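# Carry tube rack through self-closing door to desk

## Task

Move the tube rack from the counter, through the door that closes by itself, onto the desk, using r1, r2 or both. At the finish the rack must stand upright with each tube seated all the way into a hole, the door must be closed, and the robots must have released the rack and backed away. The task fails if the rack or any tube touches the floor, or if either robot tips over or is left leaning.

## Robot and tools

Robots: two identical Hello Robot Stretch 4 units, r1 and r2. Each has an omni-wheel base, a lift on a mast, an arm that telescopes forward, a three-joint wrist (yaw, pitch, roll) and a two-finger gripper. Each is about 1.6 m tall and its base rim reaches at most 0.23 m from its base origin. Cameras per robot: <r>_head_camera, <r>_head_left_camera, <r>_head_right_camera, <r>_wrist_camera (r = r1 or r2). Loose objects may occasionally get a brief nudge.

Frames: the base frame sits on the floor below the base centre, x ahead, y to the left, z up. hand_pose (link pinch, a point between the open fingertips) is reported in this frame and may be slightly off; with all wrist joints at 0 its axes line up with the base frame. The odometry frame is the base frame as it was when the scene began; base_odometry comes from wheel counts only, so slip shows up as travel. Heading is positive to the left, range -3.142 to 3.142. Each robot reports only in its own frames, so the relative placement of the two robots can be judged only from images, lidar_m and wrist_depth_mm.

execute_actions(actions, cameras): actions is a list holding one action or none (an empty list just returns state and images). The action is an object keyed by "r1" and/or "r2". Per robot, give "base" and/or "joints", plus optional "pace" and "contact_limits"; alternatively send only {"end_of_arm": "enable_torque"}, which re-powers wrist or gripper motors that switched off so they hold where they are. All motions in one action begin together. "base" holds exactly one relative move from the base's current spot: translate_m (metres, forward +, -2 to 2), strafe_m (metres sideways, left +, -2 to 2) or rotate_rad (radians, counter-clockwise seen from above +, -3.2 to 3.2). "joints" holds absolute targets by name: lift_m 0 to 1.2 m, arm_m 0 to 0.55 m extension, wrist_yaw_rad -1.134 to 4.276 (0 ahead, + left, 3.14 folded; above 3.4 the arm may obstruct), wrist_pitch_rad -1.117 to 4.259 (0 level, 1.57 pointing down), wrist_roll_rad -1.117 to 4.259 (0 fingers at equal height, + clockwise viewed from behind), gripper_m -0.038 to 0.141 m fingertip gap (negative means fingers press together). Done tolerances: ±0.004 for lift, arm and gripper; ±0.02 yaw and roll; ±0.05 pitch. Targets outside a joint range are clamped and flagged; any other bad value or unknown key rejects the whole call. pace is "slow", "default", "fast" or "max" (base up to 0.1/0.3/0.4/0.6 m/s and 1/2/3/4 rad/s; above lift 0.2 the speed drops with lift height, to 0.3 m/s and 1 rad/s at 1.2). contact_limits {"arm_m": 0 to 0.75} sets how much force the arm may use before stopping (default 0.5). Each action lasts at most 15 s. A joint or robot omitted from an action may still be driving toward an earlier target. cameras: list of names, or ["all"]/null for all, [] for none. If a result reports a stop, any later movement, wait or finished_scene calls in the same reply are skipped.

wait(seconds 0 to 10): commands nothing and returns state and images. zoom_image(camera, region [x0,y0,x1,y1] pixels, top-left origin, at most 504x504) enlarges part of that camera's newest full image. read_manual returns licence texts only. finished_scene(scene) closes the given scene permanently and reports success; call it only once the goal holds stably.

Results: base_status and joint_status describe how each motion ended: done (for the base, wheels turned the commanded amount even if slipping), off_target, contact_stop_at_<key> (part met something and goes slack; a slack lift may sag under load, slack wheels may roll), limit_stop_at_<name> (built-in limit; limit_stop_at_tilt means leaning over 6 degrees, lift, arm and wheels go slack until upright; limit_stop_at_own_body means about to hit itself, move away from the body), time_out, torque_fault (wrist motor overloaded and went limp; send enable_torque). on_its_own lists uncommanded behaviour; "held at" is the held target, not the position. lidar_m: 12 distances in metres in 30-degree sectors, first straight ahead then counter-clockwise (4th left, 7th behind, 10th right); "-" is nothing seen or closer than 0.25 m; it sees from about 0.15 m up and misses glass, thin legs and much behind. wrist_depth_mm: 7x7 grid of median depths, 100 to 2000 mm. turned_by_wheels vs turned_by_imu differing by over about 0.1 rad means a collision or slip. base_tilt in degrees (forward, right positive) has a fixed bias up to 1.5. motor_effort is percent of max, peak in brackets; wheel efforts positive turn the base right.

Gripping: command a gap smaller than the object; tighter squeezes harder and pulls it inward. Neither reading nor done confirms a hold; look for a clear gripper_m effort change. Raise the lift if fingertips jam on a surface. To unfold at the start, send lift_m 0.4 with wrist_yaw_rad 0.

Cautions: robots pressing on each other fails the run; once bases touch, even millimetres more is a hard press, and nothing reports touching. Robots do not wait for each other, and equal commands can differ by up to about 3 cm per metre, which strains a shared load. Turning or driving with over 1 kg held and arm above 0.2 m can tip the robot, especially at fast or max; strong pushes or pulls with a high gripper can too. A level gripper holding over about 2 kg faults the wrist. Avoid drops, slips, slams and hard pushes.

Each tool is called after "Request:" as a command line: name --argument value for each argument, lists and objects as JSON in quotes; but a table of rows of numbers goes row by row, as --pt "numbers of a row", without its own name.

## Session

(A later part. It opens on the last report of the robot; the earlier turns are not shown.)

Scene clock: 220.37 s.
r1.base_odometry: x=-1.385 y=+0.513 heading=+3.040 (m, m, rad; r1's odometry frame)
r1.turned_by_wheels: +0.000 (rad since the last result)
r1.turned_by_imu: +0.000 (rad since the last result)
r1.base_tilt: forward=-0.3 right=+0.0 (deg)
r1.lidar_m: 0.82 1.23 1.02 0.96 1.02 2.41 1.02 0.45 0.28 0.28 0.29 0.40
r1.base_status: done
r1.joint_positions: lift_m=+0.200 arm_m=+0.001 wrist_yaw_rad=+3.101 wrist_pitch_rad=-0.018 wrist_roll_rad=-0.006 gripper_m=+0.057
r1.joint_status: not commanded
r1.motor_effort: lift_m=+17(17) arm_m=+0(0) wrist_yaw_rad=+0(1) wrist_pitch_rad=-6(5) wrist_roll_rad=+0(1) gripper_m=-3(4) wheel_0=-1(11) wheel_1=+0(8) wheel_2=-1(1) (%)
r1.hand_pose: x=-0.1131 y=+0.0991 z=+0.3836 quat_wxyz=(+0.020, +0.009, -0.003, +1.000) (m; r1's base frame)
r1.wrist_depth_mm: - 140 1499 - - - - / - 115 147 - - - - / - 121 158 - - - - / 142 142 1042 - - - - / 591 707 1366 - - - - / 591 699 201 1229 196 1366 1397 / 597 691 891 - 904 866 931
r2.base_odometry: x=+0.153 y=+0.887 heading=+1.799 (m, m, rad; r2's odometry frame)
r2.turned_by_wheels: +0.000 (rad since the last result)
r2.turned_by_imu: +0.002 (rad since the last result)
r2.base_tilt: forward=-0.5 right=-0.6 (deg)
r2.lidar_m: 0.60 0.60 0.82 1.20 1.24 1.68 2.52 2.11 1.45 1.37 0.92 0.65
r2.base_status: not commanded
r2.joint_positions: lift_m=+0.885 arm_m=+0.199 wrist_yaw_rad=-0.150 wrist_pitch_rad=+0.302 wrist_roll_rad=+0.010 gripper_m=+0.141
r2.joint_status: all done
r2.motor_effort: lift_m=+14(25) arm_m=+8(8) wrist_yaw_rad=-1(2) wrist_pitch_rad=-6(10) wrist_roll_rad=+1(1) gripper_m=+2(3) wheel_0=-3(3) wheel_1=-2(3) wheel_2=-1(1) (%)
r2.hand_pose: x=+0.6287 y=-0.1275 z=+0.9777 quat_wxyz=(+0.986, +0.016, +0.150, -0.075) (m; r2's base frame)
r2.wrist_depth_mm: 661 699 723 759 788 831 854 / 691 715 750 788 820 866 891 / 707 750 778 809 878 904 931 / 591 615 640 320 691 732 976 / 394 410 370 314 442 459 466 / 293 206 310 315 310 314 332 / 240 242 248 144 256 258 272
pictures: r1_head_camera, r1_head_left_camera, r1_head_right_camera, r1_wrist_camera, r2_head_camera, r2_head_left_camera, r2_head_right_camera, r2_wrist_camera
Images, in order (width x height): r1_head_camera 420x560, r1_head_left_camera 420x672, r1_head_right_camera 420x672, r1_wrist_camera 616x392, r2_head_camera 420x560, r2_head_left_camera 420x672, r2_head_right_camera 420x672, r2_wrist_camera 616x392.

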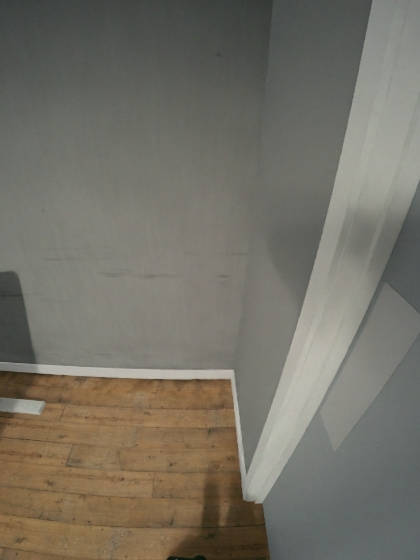

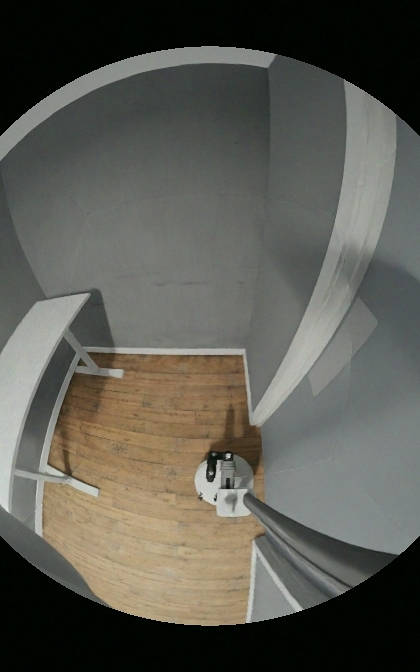

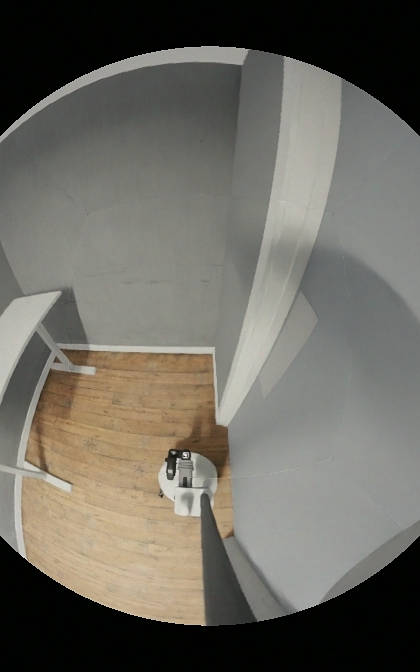

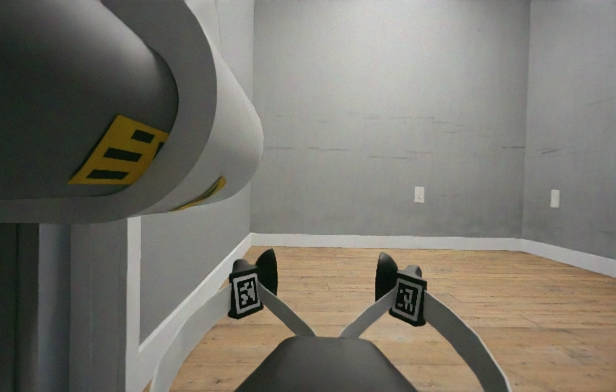

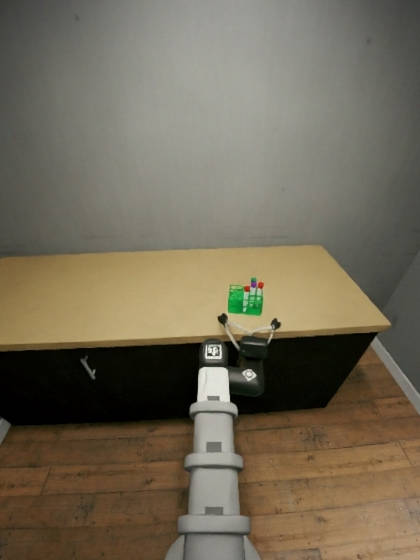

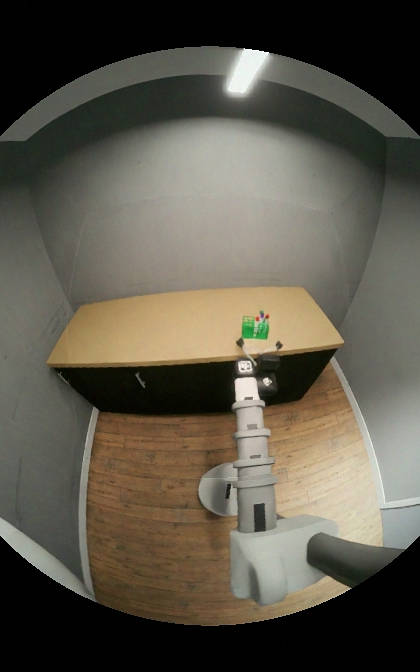

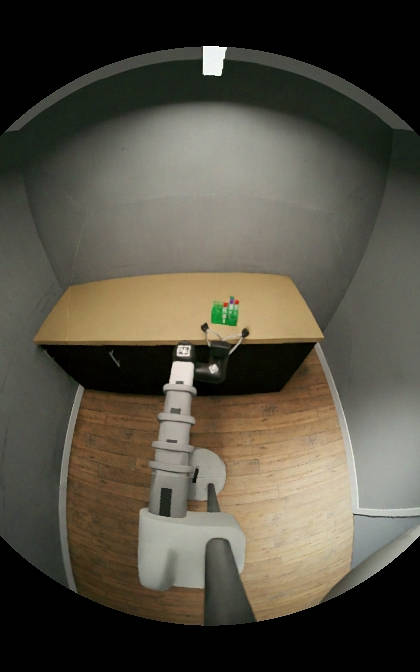

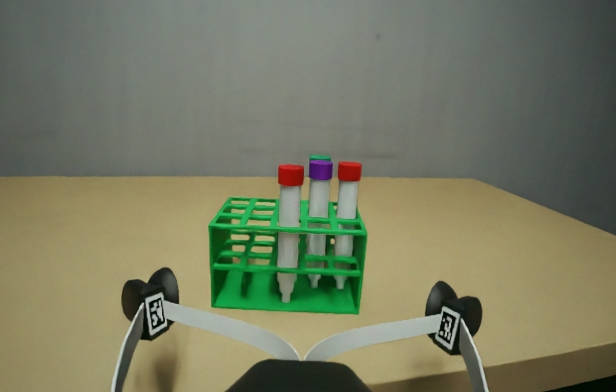

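Request:
execute_actions --actions '[{"r1": {"base": {"strafe_m": -0.22}, "pace": "slow"}, "r2": {"joints": {"lift_m": 0.86, "arm_m": 0.265}, "pace": "slow"}}]' --cameras '["r1_head_camera", "r1_head_right_camera", "r2_head_camera", "r2_wrist_camera"]'

Scene clock: 234.20 s.
r1.base_odometry: x=-1.363 y=+0.732 heading=+3.040 (m, m, rad; r1's odometry frame)
r1.turned_by_wheels: +0.000 (rad since the last result)
r1.turned_by_imu: +0.000 (rad since the last result)
r1.base_tilt: forward=-0.3 right=-0.1 (deg)
r1.lidar_m: 0.43 1.23 1.26 1.19 1.26 2.63 0.47 0.25 0.25 - 0.25 0.36
r1.base_status: done
r1.joint_positions: lift_m=+0.200 arm_m=+0.001 wrist_yaw_rad=+3.101 wrist_pitch_rad=-0.018 wrist_roll_rad=-0.006 gripper_m=+0.057
r1.joint_status: not commanded
r1.motor_effort: lift_m=+17(17) arm_m=+0(0) wrist_yaw_rad=+1(1) wrist_pitch_rad=-5(5) wrist_roll_rad=-1(1) gripper_m=-4(3) wheel_0=+3(9) wheel_1=-2(8) wheel_2=-1(1) (%)
r1.hand_pose: x=-0.1131 y=+0.0991 z=+0.3836 quat_wxyz=(+0.020, +0.009, -0.003, +1.000) (m; r1's base frame)
r1.wrist_depth_mm: - 140 668 - - - - / - 115 147 - - - - / - 121 159 - - - - / 142 142 621 - - - - / 364 496 661 - - - - / 364 500 201 1182 196 1366 1366 / 366 477 691 - 904 866 931
r2.base_odometry: x=+0.153 y=+0.887 heading=+1.799 (m, m, rad; r2's odometry frame)
r2.turned_by_wheels: +0.000 (rad since the last result)
r2.turned_by_imu: +0.002 (rad since the last result)
r2.base_tilt: forward=-0.5 right=-0.6 (deg)
r2.lidar_m: 0.60 0.62 0.82 1.22 1.22 1.68 2.53 1.88 1.44 1.37 0.93 0.66
r2.base_status: not commanded
r2.joint_positions: lift_m=+0.860 arm_m=+0.263 wrist_yaw_rad=-0.150 wrist_pitch_rad=+0.302 wrist_roll_rad=+0.010 gripper_m=+0.141
r2.joint_status: all done
r2.motor_effort: lift_m=+14(16) arm_m=+8(7) wrist_yaw_rad=-1(0) wrist_pitch_rad=-7(6) wrist_roll_rad=+1(1) gripper_m=+1(1) wheel_0=-4(4) wheel_1=-3(2) wheel_2=-1(1) (%)
r2.hand_pose: x=+0.6937 y=-0.1276 z=+0.9528 quat_wxyz=(+0.986, +0.016, +0.150, -0.075) (m; r2's base frame)
r2.wrist_depth_mm: 615 634 661 699 723 750 798 / 634 654 691 732 750 798 831 / 661 683 715 750 788 820 878 / 508 530 549 252 549 634 904 / 338 349 287 260 267 394 402 / 252 206 255 258 260 272 286 / 208 208 214 144 221 216 232
pictures: r1_head_camera, r1_head_right_camera, r2_head_camera, r2_wrist_camera
Images, in order (width x height): r1_head_camera 420x560, r1_head_right_camera 420x672, r2_head_camera 420x560, r2_wrist_camera 616x392.

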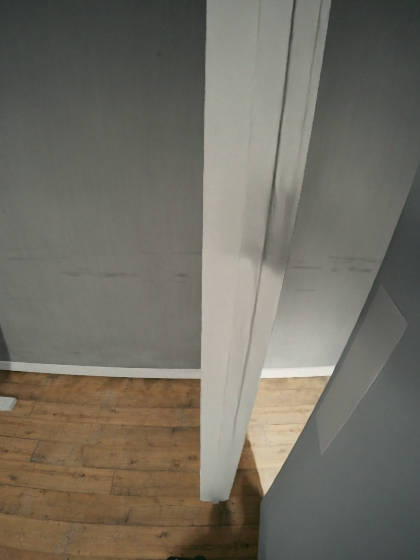

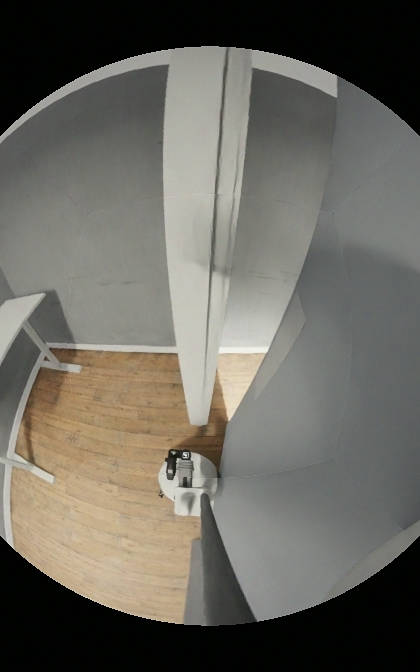

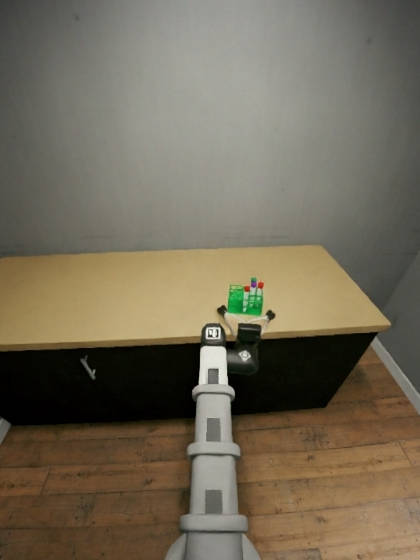

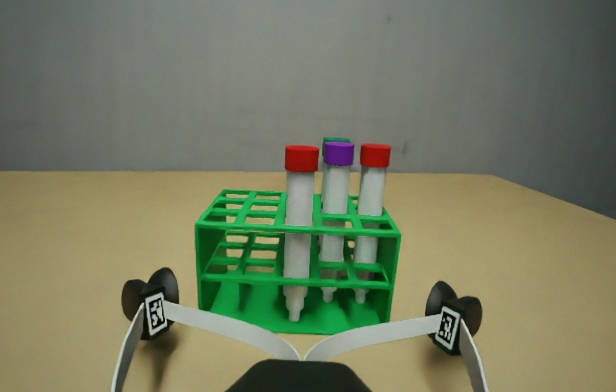

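Request:
execute_actions --actions '[{"r1": {"base": {"strafe_m": -0.15}, "pace": "slow"}, "r2": {"joints": {"arm_m": 0.303}, "pace": "slow"}}]' --cameras '["r1_head_right_camera", "r2_head_camera", "r2_wrist_camera"]'

Scene clock: 247.50 s.
r1.base_odometry: x=-1.348 y=+0.881 heading=+3.040 (m, m, rad; r1's odometry frame)
r1.turned_by_wheels: +0.000 (rad since the last result)
r1.turned_by_imu: +0.000 (rad since the last result)
r1.base_tilt: forward=-0.4 right=+0.0 (deg)
r1.lidar_m: 0.41 0.42 1.41 1.33 1.39 2.64 0.30 0.25 - 0.25 0.26 1.26
r1.base_status: done
r1.joint_positions: lift_m=+0.200 arm_m=+0.001 wrist_yaw_rad=+3.101 wrist_pitch_rad=-0.018 wrist_roll_rad=-0.006 gripper_m=+0.057
r1.joint_status: not commanded
r1.motor_effort: lift_m=+17(17) arm_m=+0(0) wrist_yaw_rad=+0(0) wrist_pitch_rad=-5(5) wrist_roll_rad=+0(1) gripper_m=-3(4) wheel_0=+3(10) wheel_1=-2(8) wheel_2=-1(1) (%)
r1.hand_pose: x=-0.1131 y=+0.0991 z=+0.3836 quat_wxyz=(+0.020, +0.009, -0.003, +1.000) (m; r1's base frame)
r1.wrist_depth_mm: - 140 512 676 - - - / - 115 147 668 - - - / - 121 158 668 - - - / 142 142 459 676 - - - / 319 394 504 676 - - - / 319 397 202 683 196 1366 1397 / 320 384 539 - 917 866 931
r2.base_odometry: x=+0.153 y=+0.887 heading=+1.799 (m, m, rad; r2's odometry frame)
r2.turned_by_wheels: +0.000 (rad since the last result)
r2.turned_by_imu: +0.002 (rad since the last result)
r2.base_tilt: forward=-0.5 right=-0.6 (deg)
r2.lidar_m: 0.59 0.60 0.81 1.21 1.26 1.67 2.53 1.69 1.47 1.37 0.93 0.63
r2.base_status: not commanded
r2.joint_positions: lift_m=+0.860 arm_m=+0.301 wrist_yaw_rad=-0.150 wrist_pitch_rad=+0.302 wrist_roll_rad=+0.010 gripper_m=+0.141
r2.joint_status: all done
r2.motor_effort: lift_m=+14(14) arm_m=+9(9) wrist_yaw_rad=+0(1) wrist_pitch_rad=-6(7) wrist_roll_rad=+1(0) gripper_m=+2(1) wheel_0=-3(3) wheel_1=-2(3) wheel_2=-1(1) (%)
r2.hand_pose: x=+0.7317 y=-0.1276 z=+0.9528 quat_wxyz=(+0.986, +0.016, +0.150, -0.075) (m; r2's base frame)
r2.wrist_depth_mm: 580 603 627 668 691 732 750 / 603 627 654 683 715 759 788 / 627 654 676 707 750 788 831 / 508 525 549 215 496 634 842 / 336 349 239 205 223 397 404 / 252 206 205 216 208 270 286 / 206 208 209 144 213 217 233
pictures: r1_head_right_camera, r2_head_camera, r2_wrist_camera
Images, in order (width x height): r1_head_right_camera 420x672, r2_head_camera 420x560, r2_wrist_camera 616x392.

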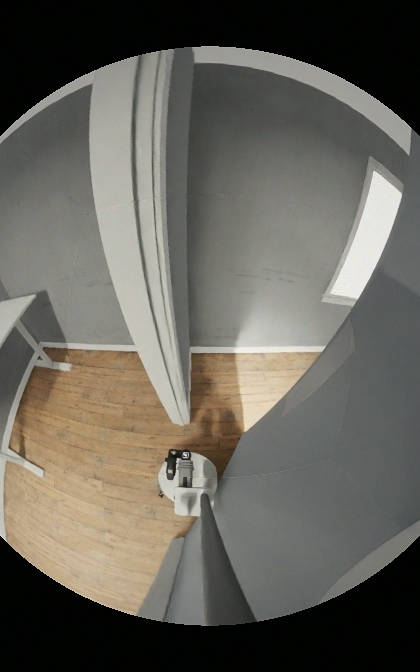

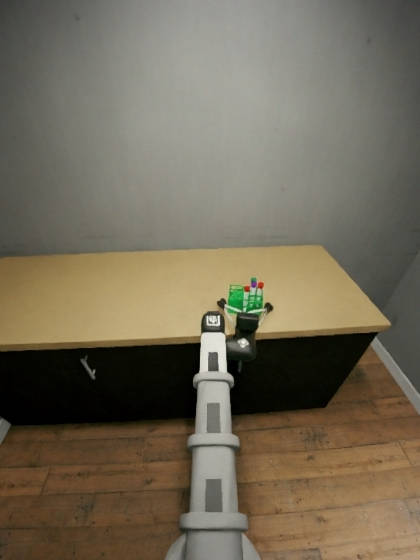

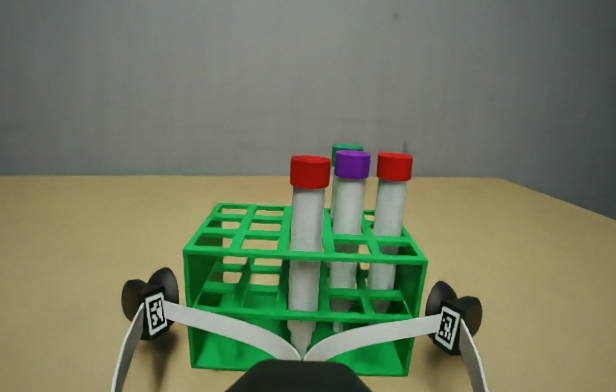

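Request:
zoom_image --camera "r2_head_camera" --region '[200, 268, 290, 348]'

Request:
zoom_image --camera "r2_wrist_camera" --region '[100, 140, 500, 392]'

Region (200, 268, 290, 348) of r2_head_camera's 420x560 image, scaled by 5.600, with more detail than that image has.

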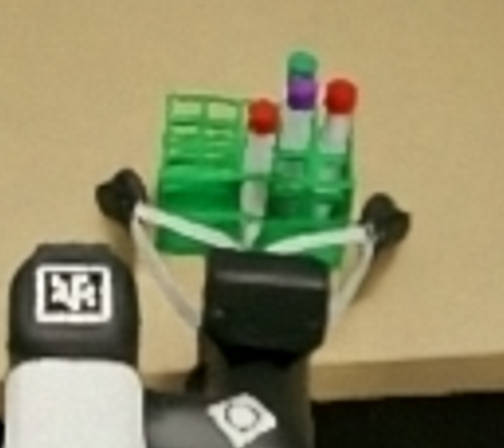

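Region (100, 140, 500, 392) of r2_wrist_camera's 616x392 image, scaled by 1.260; it fills the top 318 rows of this view, and the rest is white.

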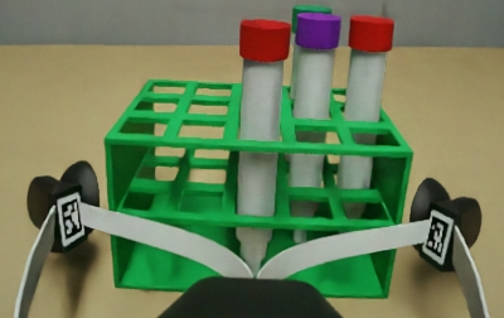

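Request:
execute_actions --actions '[{"r1": {"base": {"strafe_m": -0.2}, "pace": "slow"}, "r2": {"joints": {"gripper_m": 0.085}}}]' --cameras '["r1_head_right_camera", "r2_head_camera", "r2_wrist_camera"]'

Scene clock: 257.87 s.
r1.base_odometry: x=-1.327 y=+1.080 heading=+3.040 (m, m, rad; r1's odometry frame)
r1.turned_by_wheels: +0.000 (rad since the last result)
r1.turned_by_imu: +0.000 (rad since the last result)
r1.base_tilt: forward=-0.3 right=+0.0 (deg)
r1.lidar_m: 0.87 0.48 1.61 1.53 1.62 0.39 0.25 - - 0.25 0.36 1.25
r1.base_status: done
r1.joint_positions: lift_m=+0.200 arm_m=+0.001 wrist_yaw_rad=+3.101 wrist_pitch_rad=-0.018 wrist_roll_rad=-0.006 gripper_m=+0.057
r1.joint_status: not commanded
r1.motor_effort: lift_m=+17(17) arm_m=+0(0) wrist_yaw_rad=-1(1) wrist_pitch_rad=-6(5) wrist_roll_rad=-1(1) gripper_m=-4(6) wheel_0=+1(7) wheel_1=-4(9) wheel_2=+0(0) (%)
r1.hand_pose: x=-0.1131 y=+0.0991 z=+0.3836 quat_wxyz=(+0.020, +0.009, -0.003, +1.000) (m; r1's base frame)
r1.wrist_depth_mm: - 140 399 496 661 - - / - 115 147 500 661 - - / - 121 159 504 668 - - / 142 142 375 508 676 - - / 291 340 397 512 668 - - / 293 342 201 512 196 1366 1397 / 293 336 413 - 683 866 917
r2.base_odometry: x=+0.153 y=+0.887 heading=+1.799 (m, m, rad; r2's odometry frame)
r2.turned_by_wheels: +0.000 (rad since the last result)
r2.turned_by_imu: +0.002 (rad since the last result)
r2.base_tilt: forward=-0.5 right=-0.6 (deg)
r2.lidar_m: 0.59 0.60 0.83 1.21 1.27 1.65 2.52 1.48 1.47 1.35 0.93 0.61
r2.base_status: not commanded
r2.joint_positions: lift_m=+0.860 arm_m=+0.301 wrist_yaw_rad=-0.150 wrist_pitch_rad=+0.303 wrist_roll_rad=+0.010 gripper_m=+0.085
r2.joint_status: all done
r2.motor_effort: lift_m=+14(14) arm_m=+8(8) wrist_yaw_rad=+0(0) wrist_pitch_rad=-9(8) wrist_roll_rad=+1(1) gripper_m=-23(25) wheel_0=-4(3) wheel_1=-3(3) wheel_2=-1(1) (%)
r2.hand_pose: x=+0.7316 y=-0.1276 z=+0.9526 quat_wxyz=(+0.986, +0.016, +0.150, -0.075) (m; r2's base frame)
r2.wrist_depth_mm: 580 603 634 661 683 723 759 / 603 634 661 691 723 759 788 / 627 647 683 707 732 788 831 / 500 525 549 204 209 627 842 / 336 347 206 186 209 394 399 / 251 189 208 208 213 283 285 / 206 202 194 209 202 178 231
pictures: r1_head_right_camera, r2_head_camera, r2_wrist_camera
Images, in order (width x height): r1_head_right_camera 420x672, r2_head_camera 420x560, r2_wrist_camera 616x392.

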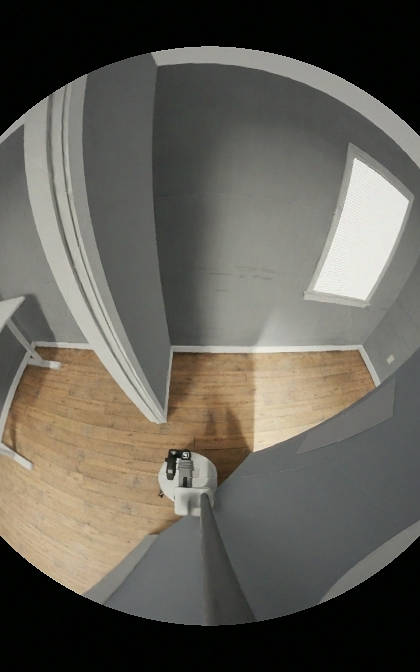

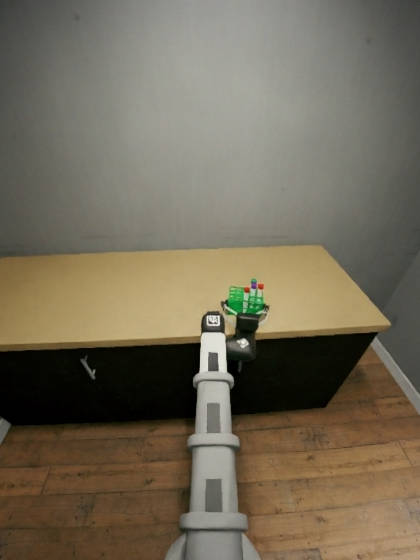

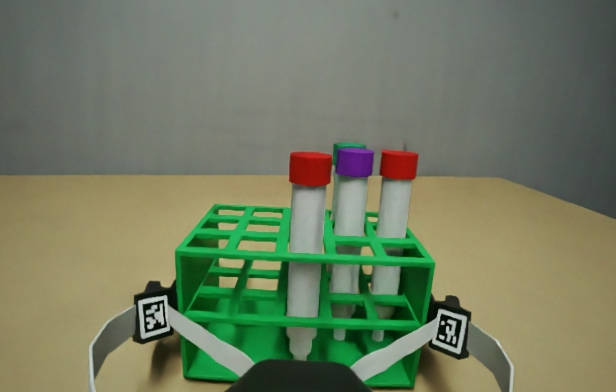

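Request:
execute_actions --actions '[{"r1": {"base": {"strafe_m": -0.15}, "pace": "slow"}, "r2": {"joints": {"gripper_m": 0.072, "lift_m": 0.9}, "pace": "slow"}}]' --cameras '["r1_head_right_camera", "r2_head_camera", "r2_wrist_camera"]'

Scene clock: 263.43 s.
r1.base_odometry: x=-1.312 y=+1.229 heading=+3.040 (m, m, rad; r1's odometry frame)
r1.turned_by_wheels: +0.000 (rad since the last result)
r1.turned_by_imu: -0.001 (rad since the last result)
r1.base_tilt: forward=-0.4 right=-0.1 (deg)
r1.lidar_m: 1.21 0.54 0.63 1.67 2.58 0.31 0.25 - 0.25 0.26 1.79 1.29
r1.base_status: done
r1.joint_positions: lift_m=+0.200 arm_m=+0.001 wrist_yaw_rad=+3.101 wrist_pitch_rad=-0.018 wrist_roll_rad=-0.006 gripper_m=+0.057
r1.joint_status: not commanded
r1.motor_effort: lift_m=+17(17) arm_m=+0(0) wrist_yaw_rad=+1(0) wrist_pitch_rad=-5(5) wrist_roll_rad=-1(1) gripper_m=-4(2) wheel_0=+1(7) wheel_1=-4(8) wheel_2=+0(0) (%)
r1.hand_pose: x=-0.1131 y=+0.0991 z=+0.3836 quat_wxyz=(+0.020, +0.009, -0.003, +1.000) (m; r1's base frame)
r1.wrist_depth_mm: - 140 368 430 525 676 - / - 115 147 436 525 661 - / - 121 158 439 525 661 - / 142 142 351 439 530 668 - / 290 327 370 442 521 668 - / 291 329 202 442 196 683 1397 / 291 325 379 - 559 647 931
r2.base_odometry: x=+0.153 y=+0.887 heading=+1.799 (m, m, rad; r2's odometry frame)
r2.turned_by_wheels: +0.000 (rad since the last result)
r2.turned_by_imu: +0.002 (rad since the last result)
r2.base_tilt: forward=-0.5 right=-0.6 (deg)
r2.lidar_m: 0.59 0.61 0.81 1.21 1.26 1.64 2.51 1.34 1.40 1.34 0.92 0.64
r2.base_status: not commanded
r2.joint_positions: lift_m=+0.900 arm_m=+0.302 wrist_yaw_rad=-0.150 wrist_pitch_rad=+0.303 wrist_roll_rad=+0.010 gripper_m=+0.073
r2.joint_status: all done
r2.motor_effort: lift_m=+26(28) arm_m=+8(8) wrist_yaw_rad=+0(1) wrist_pitch_rad=-9(8) wrist_roll_rad=+1(1) gripper_m=-28(29) wheel_0=-3(4) wheel_1=-3(2) wheel_2=-1(1) (%)
r2.hand_pose: x=+0.7316 y=-0.1276 z=+0.9916 quat_wxyz=(+0.986, +0.016, +0.150, -0.075) (m; r2's base frame)
r2.wrist_depth_mm: 580 603 627 661 691 732 759 / 603 621 654 691 715 750 788 / 621 654 691 707 741 778 831 / 634 668 676 198 204 778 878 / 421 433 227 181 202 496 492 / 312 180 204 205 205 353 357 / 250 256 188 207 200 175 283
pictures: r1_head_right_camera, r2_head_camera, r2_wrist_camera
Images, in order (width x height): r1_head_right_camera 420x672, r2_head_camera 420x560, r2_wrist_camera 616x392.

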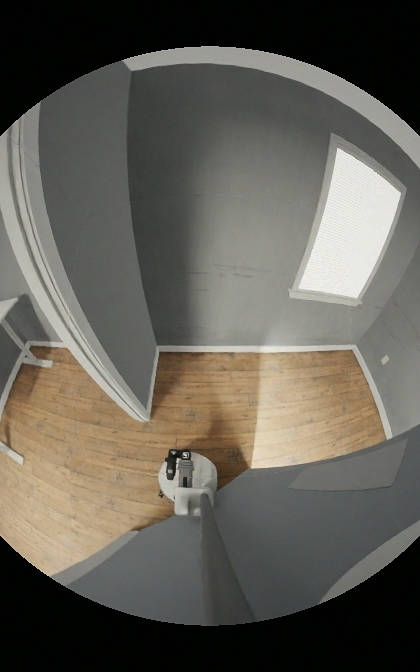

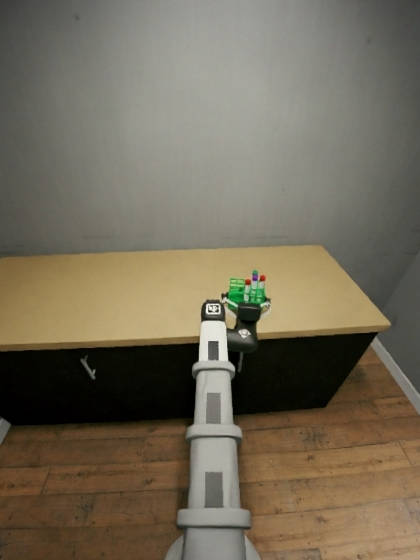

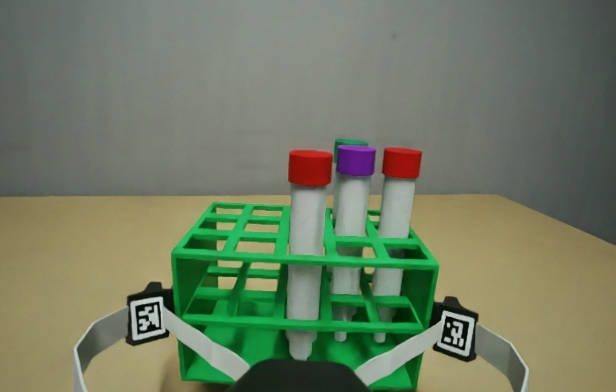

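Request:
execute_actions --actions '[{"r1": {"base": {"strafe_m": -0.25}, "pace": "slow"}, "r2": {"base": {"translate_m": -1.3}, "joints": {"arm_m": 0.0, "wrist_yaw_rad": 0.0}}}]'

Scene clock: 294.47 s.
r1.base_odometry: x=-1.287 y=+1.477 heading=+3.040 (m, m, rad; r1's odometry frame)
r1.turned_by_wheels: +0.000 (rad since the last result)
r1.turned_by_imu: +0.000 (rad since the last result)
r1.base_tilt: forward=-0.1 right=+0.0 (deg)
r1.lidar_m: 1.20 0.87 0.75 1.95 0.62 0.25 0.25 - 0.25 0.64 0.73 1.29
r1.base_status: done
r1.joint_positions: lift_m=+0.200 arm_m=+0.001 wrist_yaw_rad=+3.101 wrist_pitch_rad=-0.018 wrist_roll_rad=-0.006 gripper_m=+0.057
r1.joint_status: not commanded
r1.motor_effort: lift_m=+17(17) arm_m=+0(0) wrist_yaw_rad=+0(1) wrist_pitch_rad=-5(5) wrist_roll_rad=-2(1) gripper_m=-3(3) wheel_0=+3(3) wheel_1=-1(9) wheel_2=+0(1) (%)
r1.hand_pose: x=-0.1131 y=+0.0991 z=+0.3836 quat_wxyz=(+0.020, +0.009, -0.003, +1.000) (m; r1's base frame)
r1.wrist_depth_mm: - 140 343 384 436 500 569 / - 115 147 387 436 496 580 / - 121 159 389 439 504 585 / 142 142 336 389 439 512 591 / 290 319 343 392 439 508 591 / 293 320 202 394 196 517 597 / 293 315 353 - 455 492 603
r2.base_odometry: x=+0.447 y=-0.379 heading=+1.799 (m, m, rad; r2's odometry frame)
r2.turned_by_wheels: -0.001 (rad since the last result)
r2.turned_by_imu: +0.003 (rad since the last result)
r2.base_tilt: forward=-0.6 right=-0.6 (deg)
r2.lidar_m: 0.41 1.77 1.21 1.13 1.17 1.29 1.17 1.24 1.52 0.55 0.57 0.47
r2.base_status: done
r2.joint_positions: lift_m=+0.900 arm_m=+0.003 wrist_yaw_rad=+0.000 wrist_pitch_rad=+0.303 wrist_roll_rad=+0.010 gripper_m=+0.073
r2.joint_status: all done
joint sent to its limit — the command would take r2.arm_m past its lower limit, so that joint was sent only as far as its limit.
r2.motor_effort: lift_m=+24(26) arm_m=-8(8) wrist_yaw_rad=+1(2) wrist_pitch_rad=-10(10) wrist_roll_rad=+1(1) gripper_m=-25(27) wheel_0=-3(6) wheel_1=-3(6) wheel_2=-2(8) (%)
r2.hand_pose: x=+0.4489 y=-0.0874 z=+0.9917 quat_wxyz=(+0.989, +0.005, +0.151, -0.001) (m; r2's base frame)
r2.wrist_depth_mm: 1808 - - - - - 1863 / 1808 - - - - - 1756 / 1708 1661 1708 1661 1708 - 1808 / 1708 1708 1756 199 204 - 1808 / 1808 1808 228 180 202 - 1808 / 1661 180 204 206 205 - 1756 / 1397 1464 188 207 199 175 1537
pictures: r1_head_camera, r1_head_left_camera, r1_head_right_camera, r1_wrist_camera, r2_head_camera, r2_head_left_camera, r2_head_right_camera, r2_wrist_camera
Images, in order (width x height): r1_head_camera 420x560, r1_head_left_camera 420x672, r1_head_right_camera 420x672, r1_wrist_camera 616x392, r2_head_camera 420x560, r2_head_left_camera 420x672, r2_head_right_camera 420x672, r2_wrist_camera 616x392.

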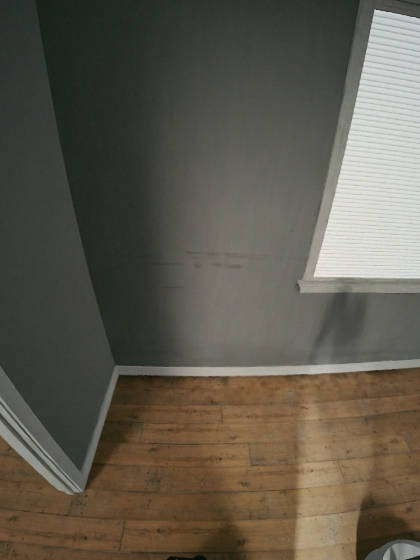

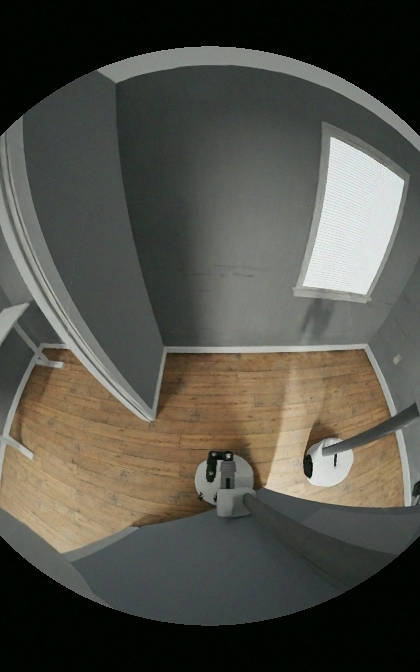

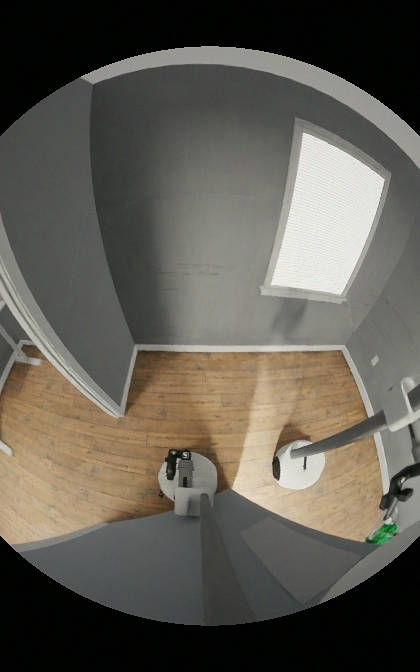

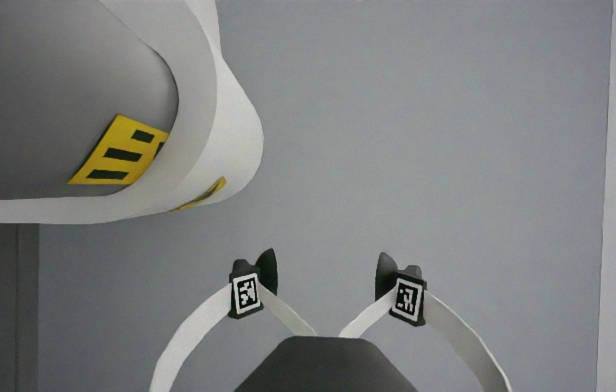

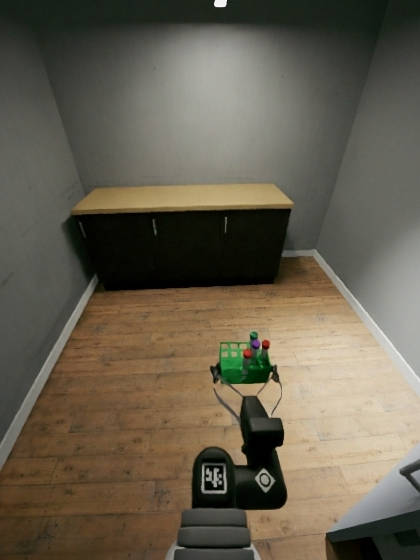

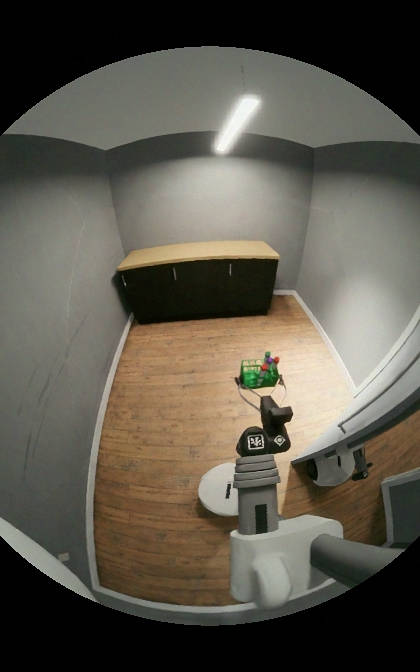

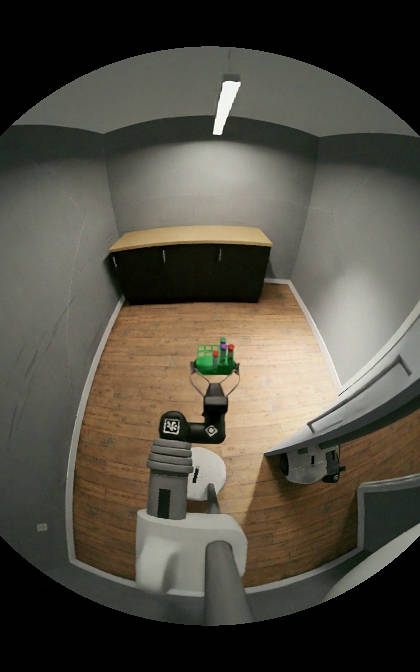

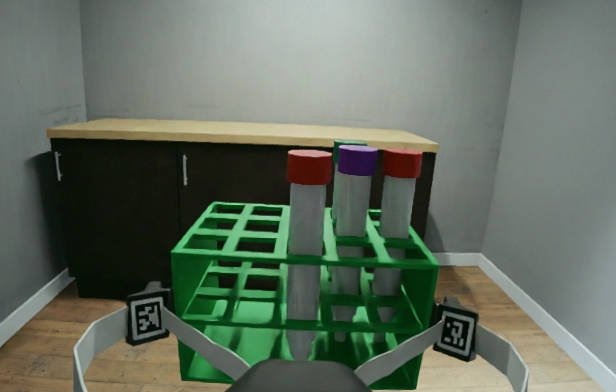

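Request:
execute_actions --actions '[{"r1": {"base": {"translate_m": -0.28}, "pace": "slow"}, "r2": {"base": {"strafe_m": 0.08}, "joints": {"lift_m": 0.8}, "pace": "slow"}}]' --cameras '["r1_head_right_camera", "r1_head_left_camera", "r2_head_camera", "r2_head_right_camera", "r2_wrist_camera"]'

Scene clock: 314.40 s.
r1.base_odometry: x=-1.008 y=+1.449 heading=+3.039 (m, m, rad; r1's odometry frame)
r1.turned_by_wheels: +0.000 (rad since the last result)
r1.turned_by_imu: +0.000 (rad since the last result)
r1.base_tilt: forward=-0.2 right=+0.0 (deg)
r1.lidar_m: 1.50 0.91 1.03 1.95 0.27 0.25 - 0.25 0.28 0.72 0.76 1.58
r1.base_status: done
r1.joint_positions: lift_m=+0.200 arm_m=+0.001 wrist_yaw_rad=+3.101 wrist_pitch_rad=-0.018 wrist_roll_rad=-0.006 gripper_m=+0.057
r1.joint_status: not commanded
r1.motor_effort: lift_m=+17(17) arm_m=+0(0) wrist_yaw_rad=+0(1) wrist_pitch_rad=-5(5) wrist_roll_rad=-1(0) gripper_m=-4(2) wheel_0=-3(2) wheel_1=-4(6) wheel_2=+3(7) (%)
r1.hand_pose: x=-0.1131 y=+0.0991 z=+0.3836 quat_wxyz=(+0.020, +0.009, -0.003, +1.000) (m; r1's base frame)
r1.wrist_depth_mm: - 140 325 325 330 334 336 / - 115 147 329 330 336 338 / - 121 158 329 332 338 342 / 142 142 327 329 334 338 342 / 322 325 327 332 336 340 343 / 322 325 202 336 196 340 343 / 325 325 330 - 340 342 347
r2.base_odometry: x=+0.369 y=-0.397 heading=+1.799 (m, m, rad; r2's odometry frame)
r2.turned_by_wheels: +0.000 (rad since the last result)
r2.turned_by_imu: +0.004 (rad since the last result)
r2.base_tilt: forward=-0.5 right=-0.6 (deg)
r2.lidar_m: 0.41 1.62 1.12 1.05 1.10 1.28 1.19 1.26 1.61 0.79 0.75 0.46
r2.base_status: done
r2.joint_positions: lift_m=+0.800 arm_m=+0.003 wrist_yaw_rad=+0.000 wrist_pitch_rad=+0.303 wrist_roll_rad=+0.010 gripper_m=+0.073
r2.joint_status: all done
r2.motor_effort: lift_m=+14(22) arm_m=-8(8) wrist_yaw_rad=+0(1) wrist_pitch_rad=-9(10) wrist_roll_rad=+1(1) gripper_m=-27(27) wheel_0=-3(11) wheel_1=+4(7) wheel_2=+0(0) (%)
r2.hand_pose: x=+0.4489 y=-0.0874 z=+0.8925 quat_wxyz=(+0.989, +0.005, +0.151, -0.001) (m; r2's base frame)
r2.wrist_depth_mm: 1708 - - - - - 1921 / 1708 - - - - - 1921 / 1618 1576 1618 1618 1708 - 1921 / 1708 1708 1756 198 205 - 1808 / 1756 1756 228 180 203 - 1863 / 1576 180 204 206 204 1863 1756 / 1336 1308 189 208 200 175 1499
pictures: r1_head_left_camera, r1_head_right_camera, r2_head_camera, r2_head_right_camera, r2_wrist_camera
Images, in order (width x height): r1_head_left_camera 420x672, r1_head_right_camera 420x672, r2_head_camera 420x560, r2_head_right_camera 420x672, r2_wrist_camera 616x392.

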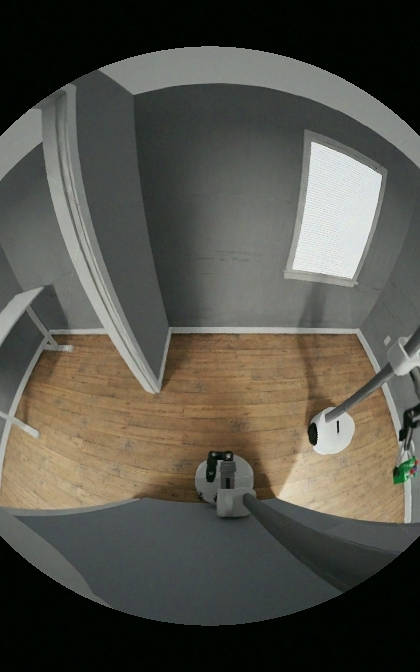

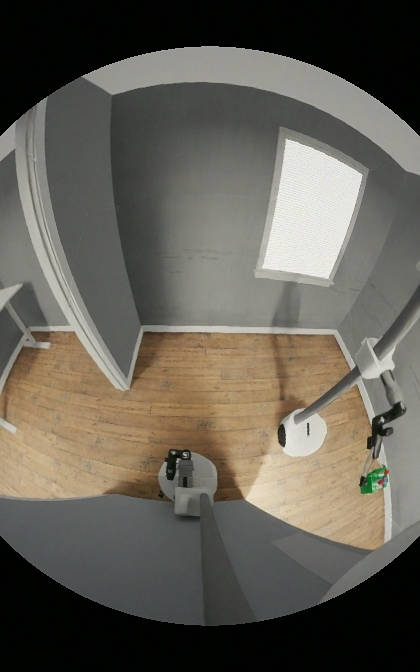

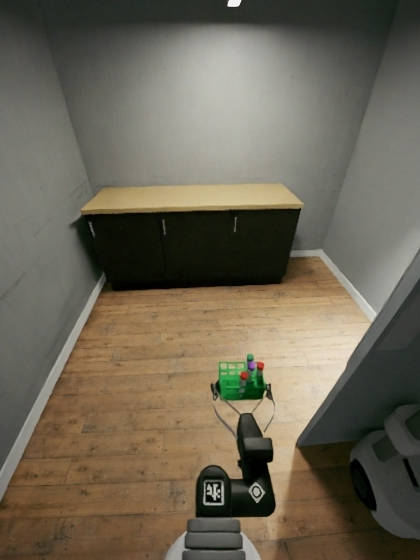

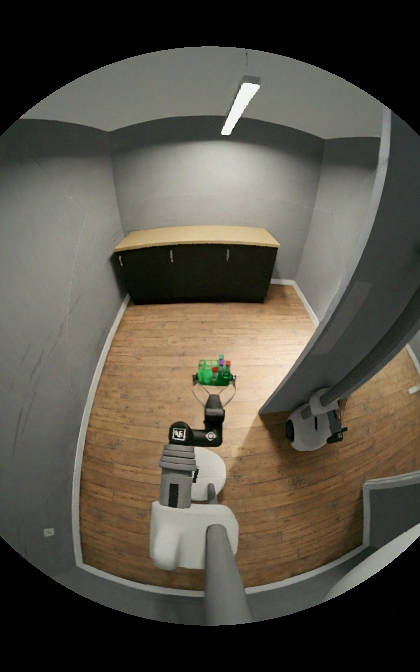

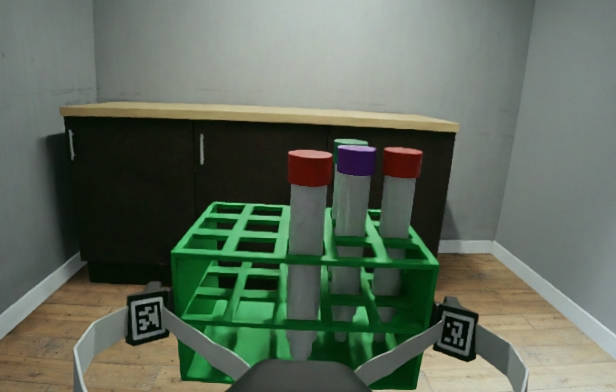

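Request:
execute_actions --actions '[{"r1": {"base": {"translate_m": -0.16}, "pace": "slow"}, "r2": {"base": {"rotate_rad": -1.56}, "pace": "slow"}}]' --cameras '["r1_head_right_camera", "r1_head_left_camera", "r2_head_camera", "r2_head_left_camera", "r2_head_right_camera", "r2_wrist_camera"]'

Scene clock: 323.80 s.
r1.base_odometry: x=-0.919 y=+1.439 heading=+3.050 (m, m, rad; r1's odometry frame)
r1.turned_by_wheels: +0.011 (rad since the last result)
r1.turned_by_imu: +0.025 (rad since the last result)
r1.base_tilt: forward=-0.2 right=-0.1 (deg)
r1.lidar_m: 1.54 0.98 2.02 1.92 0.25 0.25 - 0.25 0.31 0.82 0.56 0.66
r1.base_status: translate_m contact_stop (by the wheels' count: -0.089 of -0.160)
r1.joint_positions: lift_m=+0.200 arm_m=+0.001 wrist_yaw_rad=+3.101 wrist_pitch_rad=-0.018 wrist_roll_rad=-0.006 gripper_m=+0.057
r1.joint_status: not commanded
r1.on_its_own: the wheels are slack since a contact_stop
r1.motor_effort: lift_m=+21(21) arm_m=+0(0) wrist_yaw_rad=-2(4) wrist_pitch_rad=-6(6) wrist_roll_rad=+0(2) gripper_m=-2(2) wheel_0=+0(28) wheel_1=+0(35) wheel_2=+0(35) (%)
r1.hand_pose: x=-0.1131 y=+0.0991 z=+0.3833 quat_wxyz=(+0.020, +0.009, -0.003, +1.000) (m; r1's base frame)
r1.wrist_depth_mm: - 140 324 317 314 309 304 / - 115 147 320 315 310 306 / - 121 158 320 317 310 306 / 142 142 325 324 317 312 306 / 340 336 329 324 319 312 309 / 342 336 201 324 196 314 309 / 342 338 332 - 319 312 309
r2.base_odometry: x=+0.369 y=-0.397 heading=+0.240 (m, m, rad; r2's odometry frame)
r2.turned_by_wheels: -1.559 (rad since the last result)
r2.turned_by_imu: -1.579 (rad since the last result)
r2.base_tilt: forward=-0.6 right=-0.6 (deg)
r2.lidar_m: 0.39 0.78 0.78 1.89 1.61 1.12 1.07 1.08 1.29 1.19 1.23 0.46
r2.base_status: done
r2.joint_positions: lift_m=+0.800 arm_m=+0.003 wrist_yaw_rad=+0.000 wrist_pitch_rad=+0.303 wrist_roll_rad=+0.010 gripper_m=+0.073
r2.joint_status: not commanded
r2.motor_effort: lift_m=+15(15) arm_m=-8(8) wrist_yaw_rad=+0(1) wrist_pitch_rad=-10(9) wrist_roll_rad=+1(1) gripper_m=-25(29) wheel_0=+5(11) wheel_1=+2(7) wheel_2=+2(7) (%)
r2.hand_pose: x=+0.4489 y=-0.0874 z=+0.8924 quat_wxyz=(+0.989, +0.005, +0.151, -0.001) (m; r2's base frame)
r2.wrist_depth_mm: 878 - - - - 1229 1182 / 904 - - - - 1255 1255 / 917 - - - 1281 1336 1308 / 931 1430 - 198 202 1366 1336 / 946 1336 227 180 202 1430 1430 / 750 180 204 197 205 1464 1499 / 668 946 188 208 200 175 1430
pictures: r1_head_left_camera, r1_head_right_camera, r2_head_camera, r2_head_left_camera, r2_head_right_camera, r2_wrist_camera
Images, in order (width x height): r1_head_left_camera 420x672, r1_head_right_camera 420x672, r2_head_camera 420x560, r2_head_left_camera 420x672, r2_head_right_camera 420x672, r2_wrist_camera 616x392.

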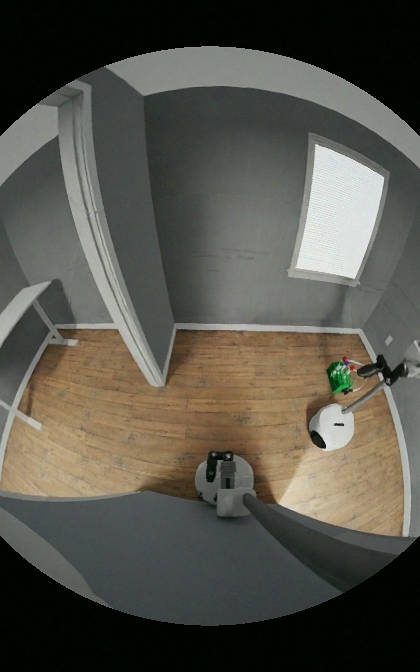

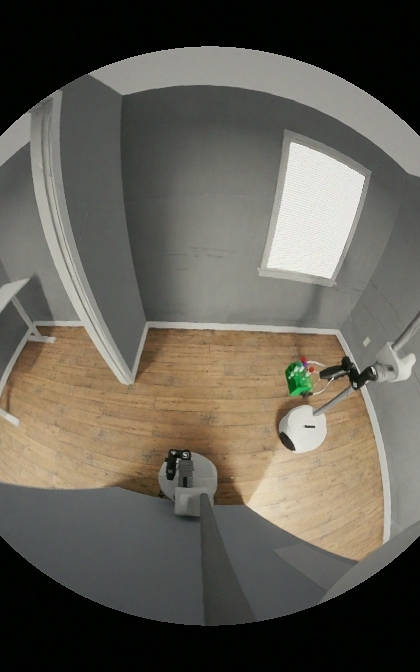

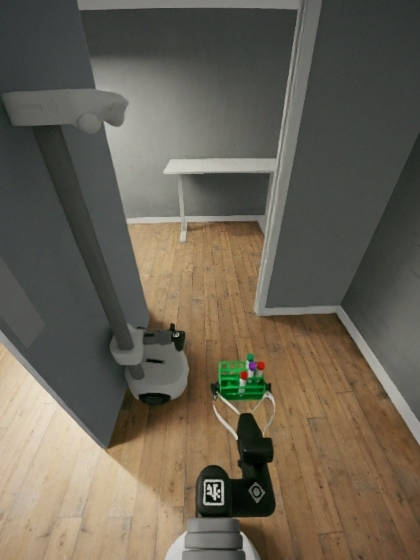

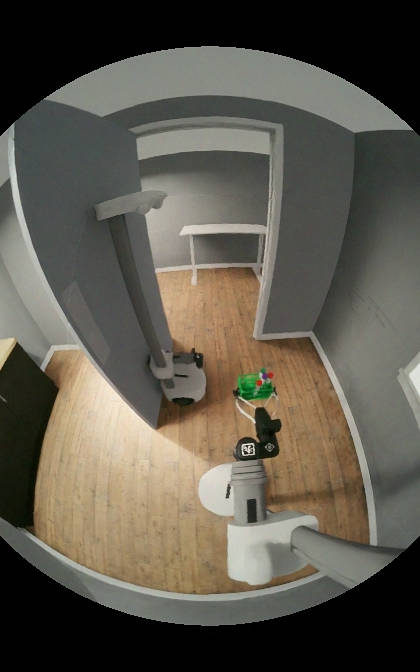

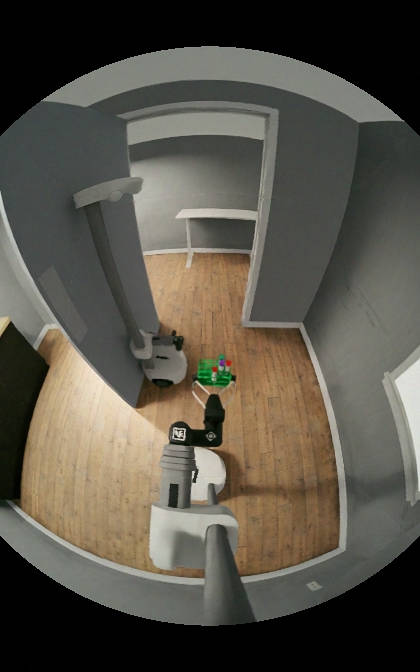

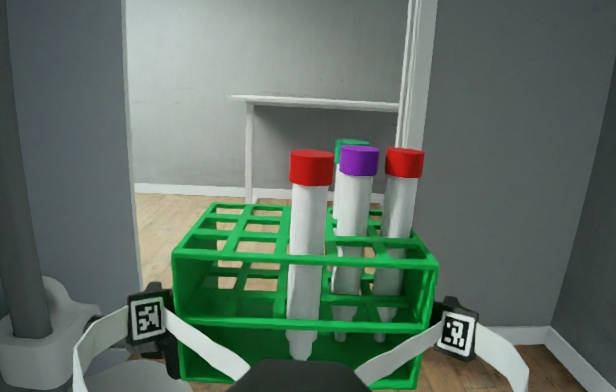

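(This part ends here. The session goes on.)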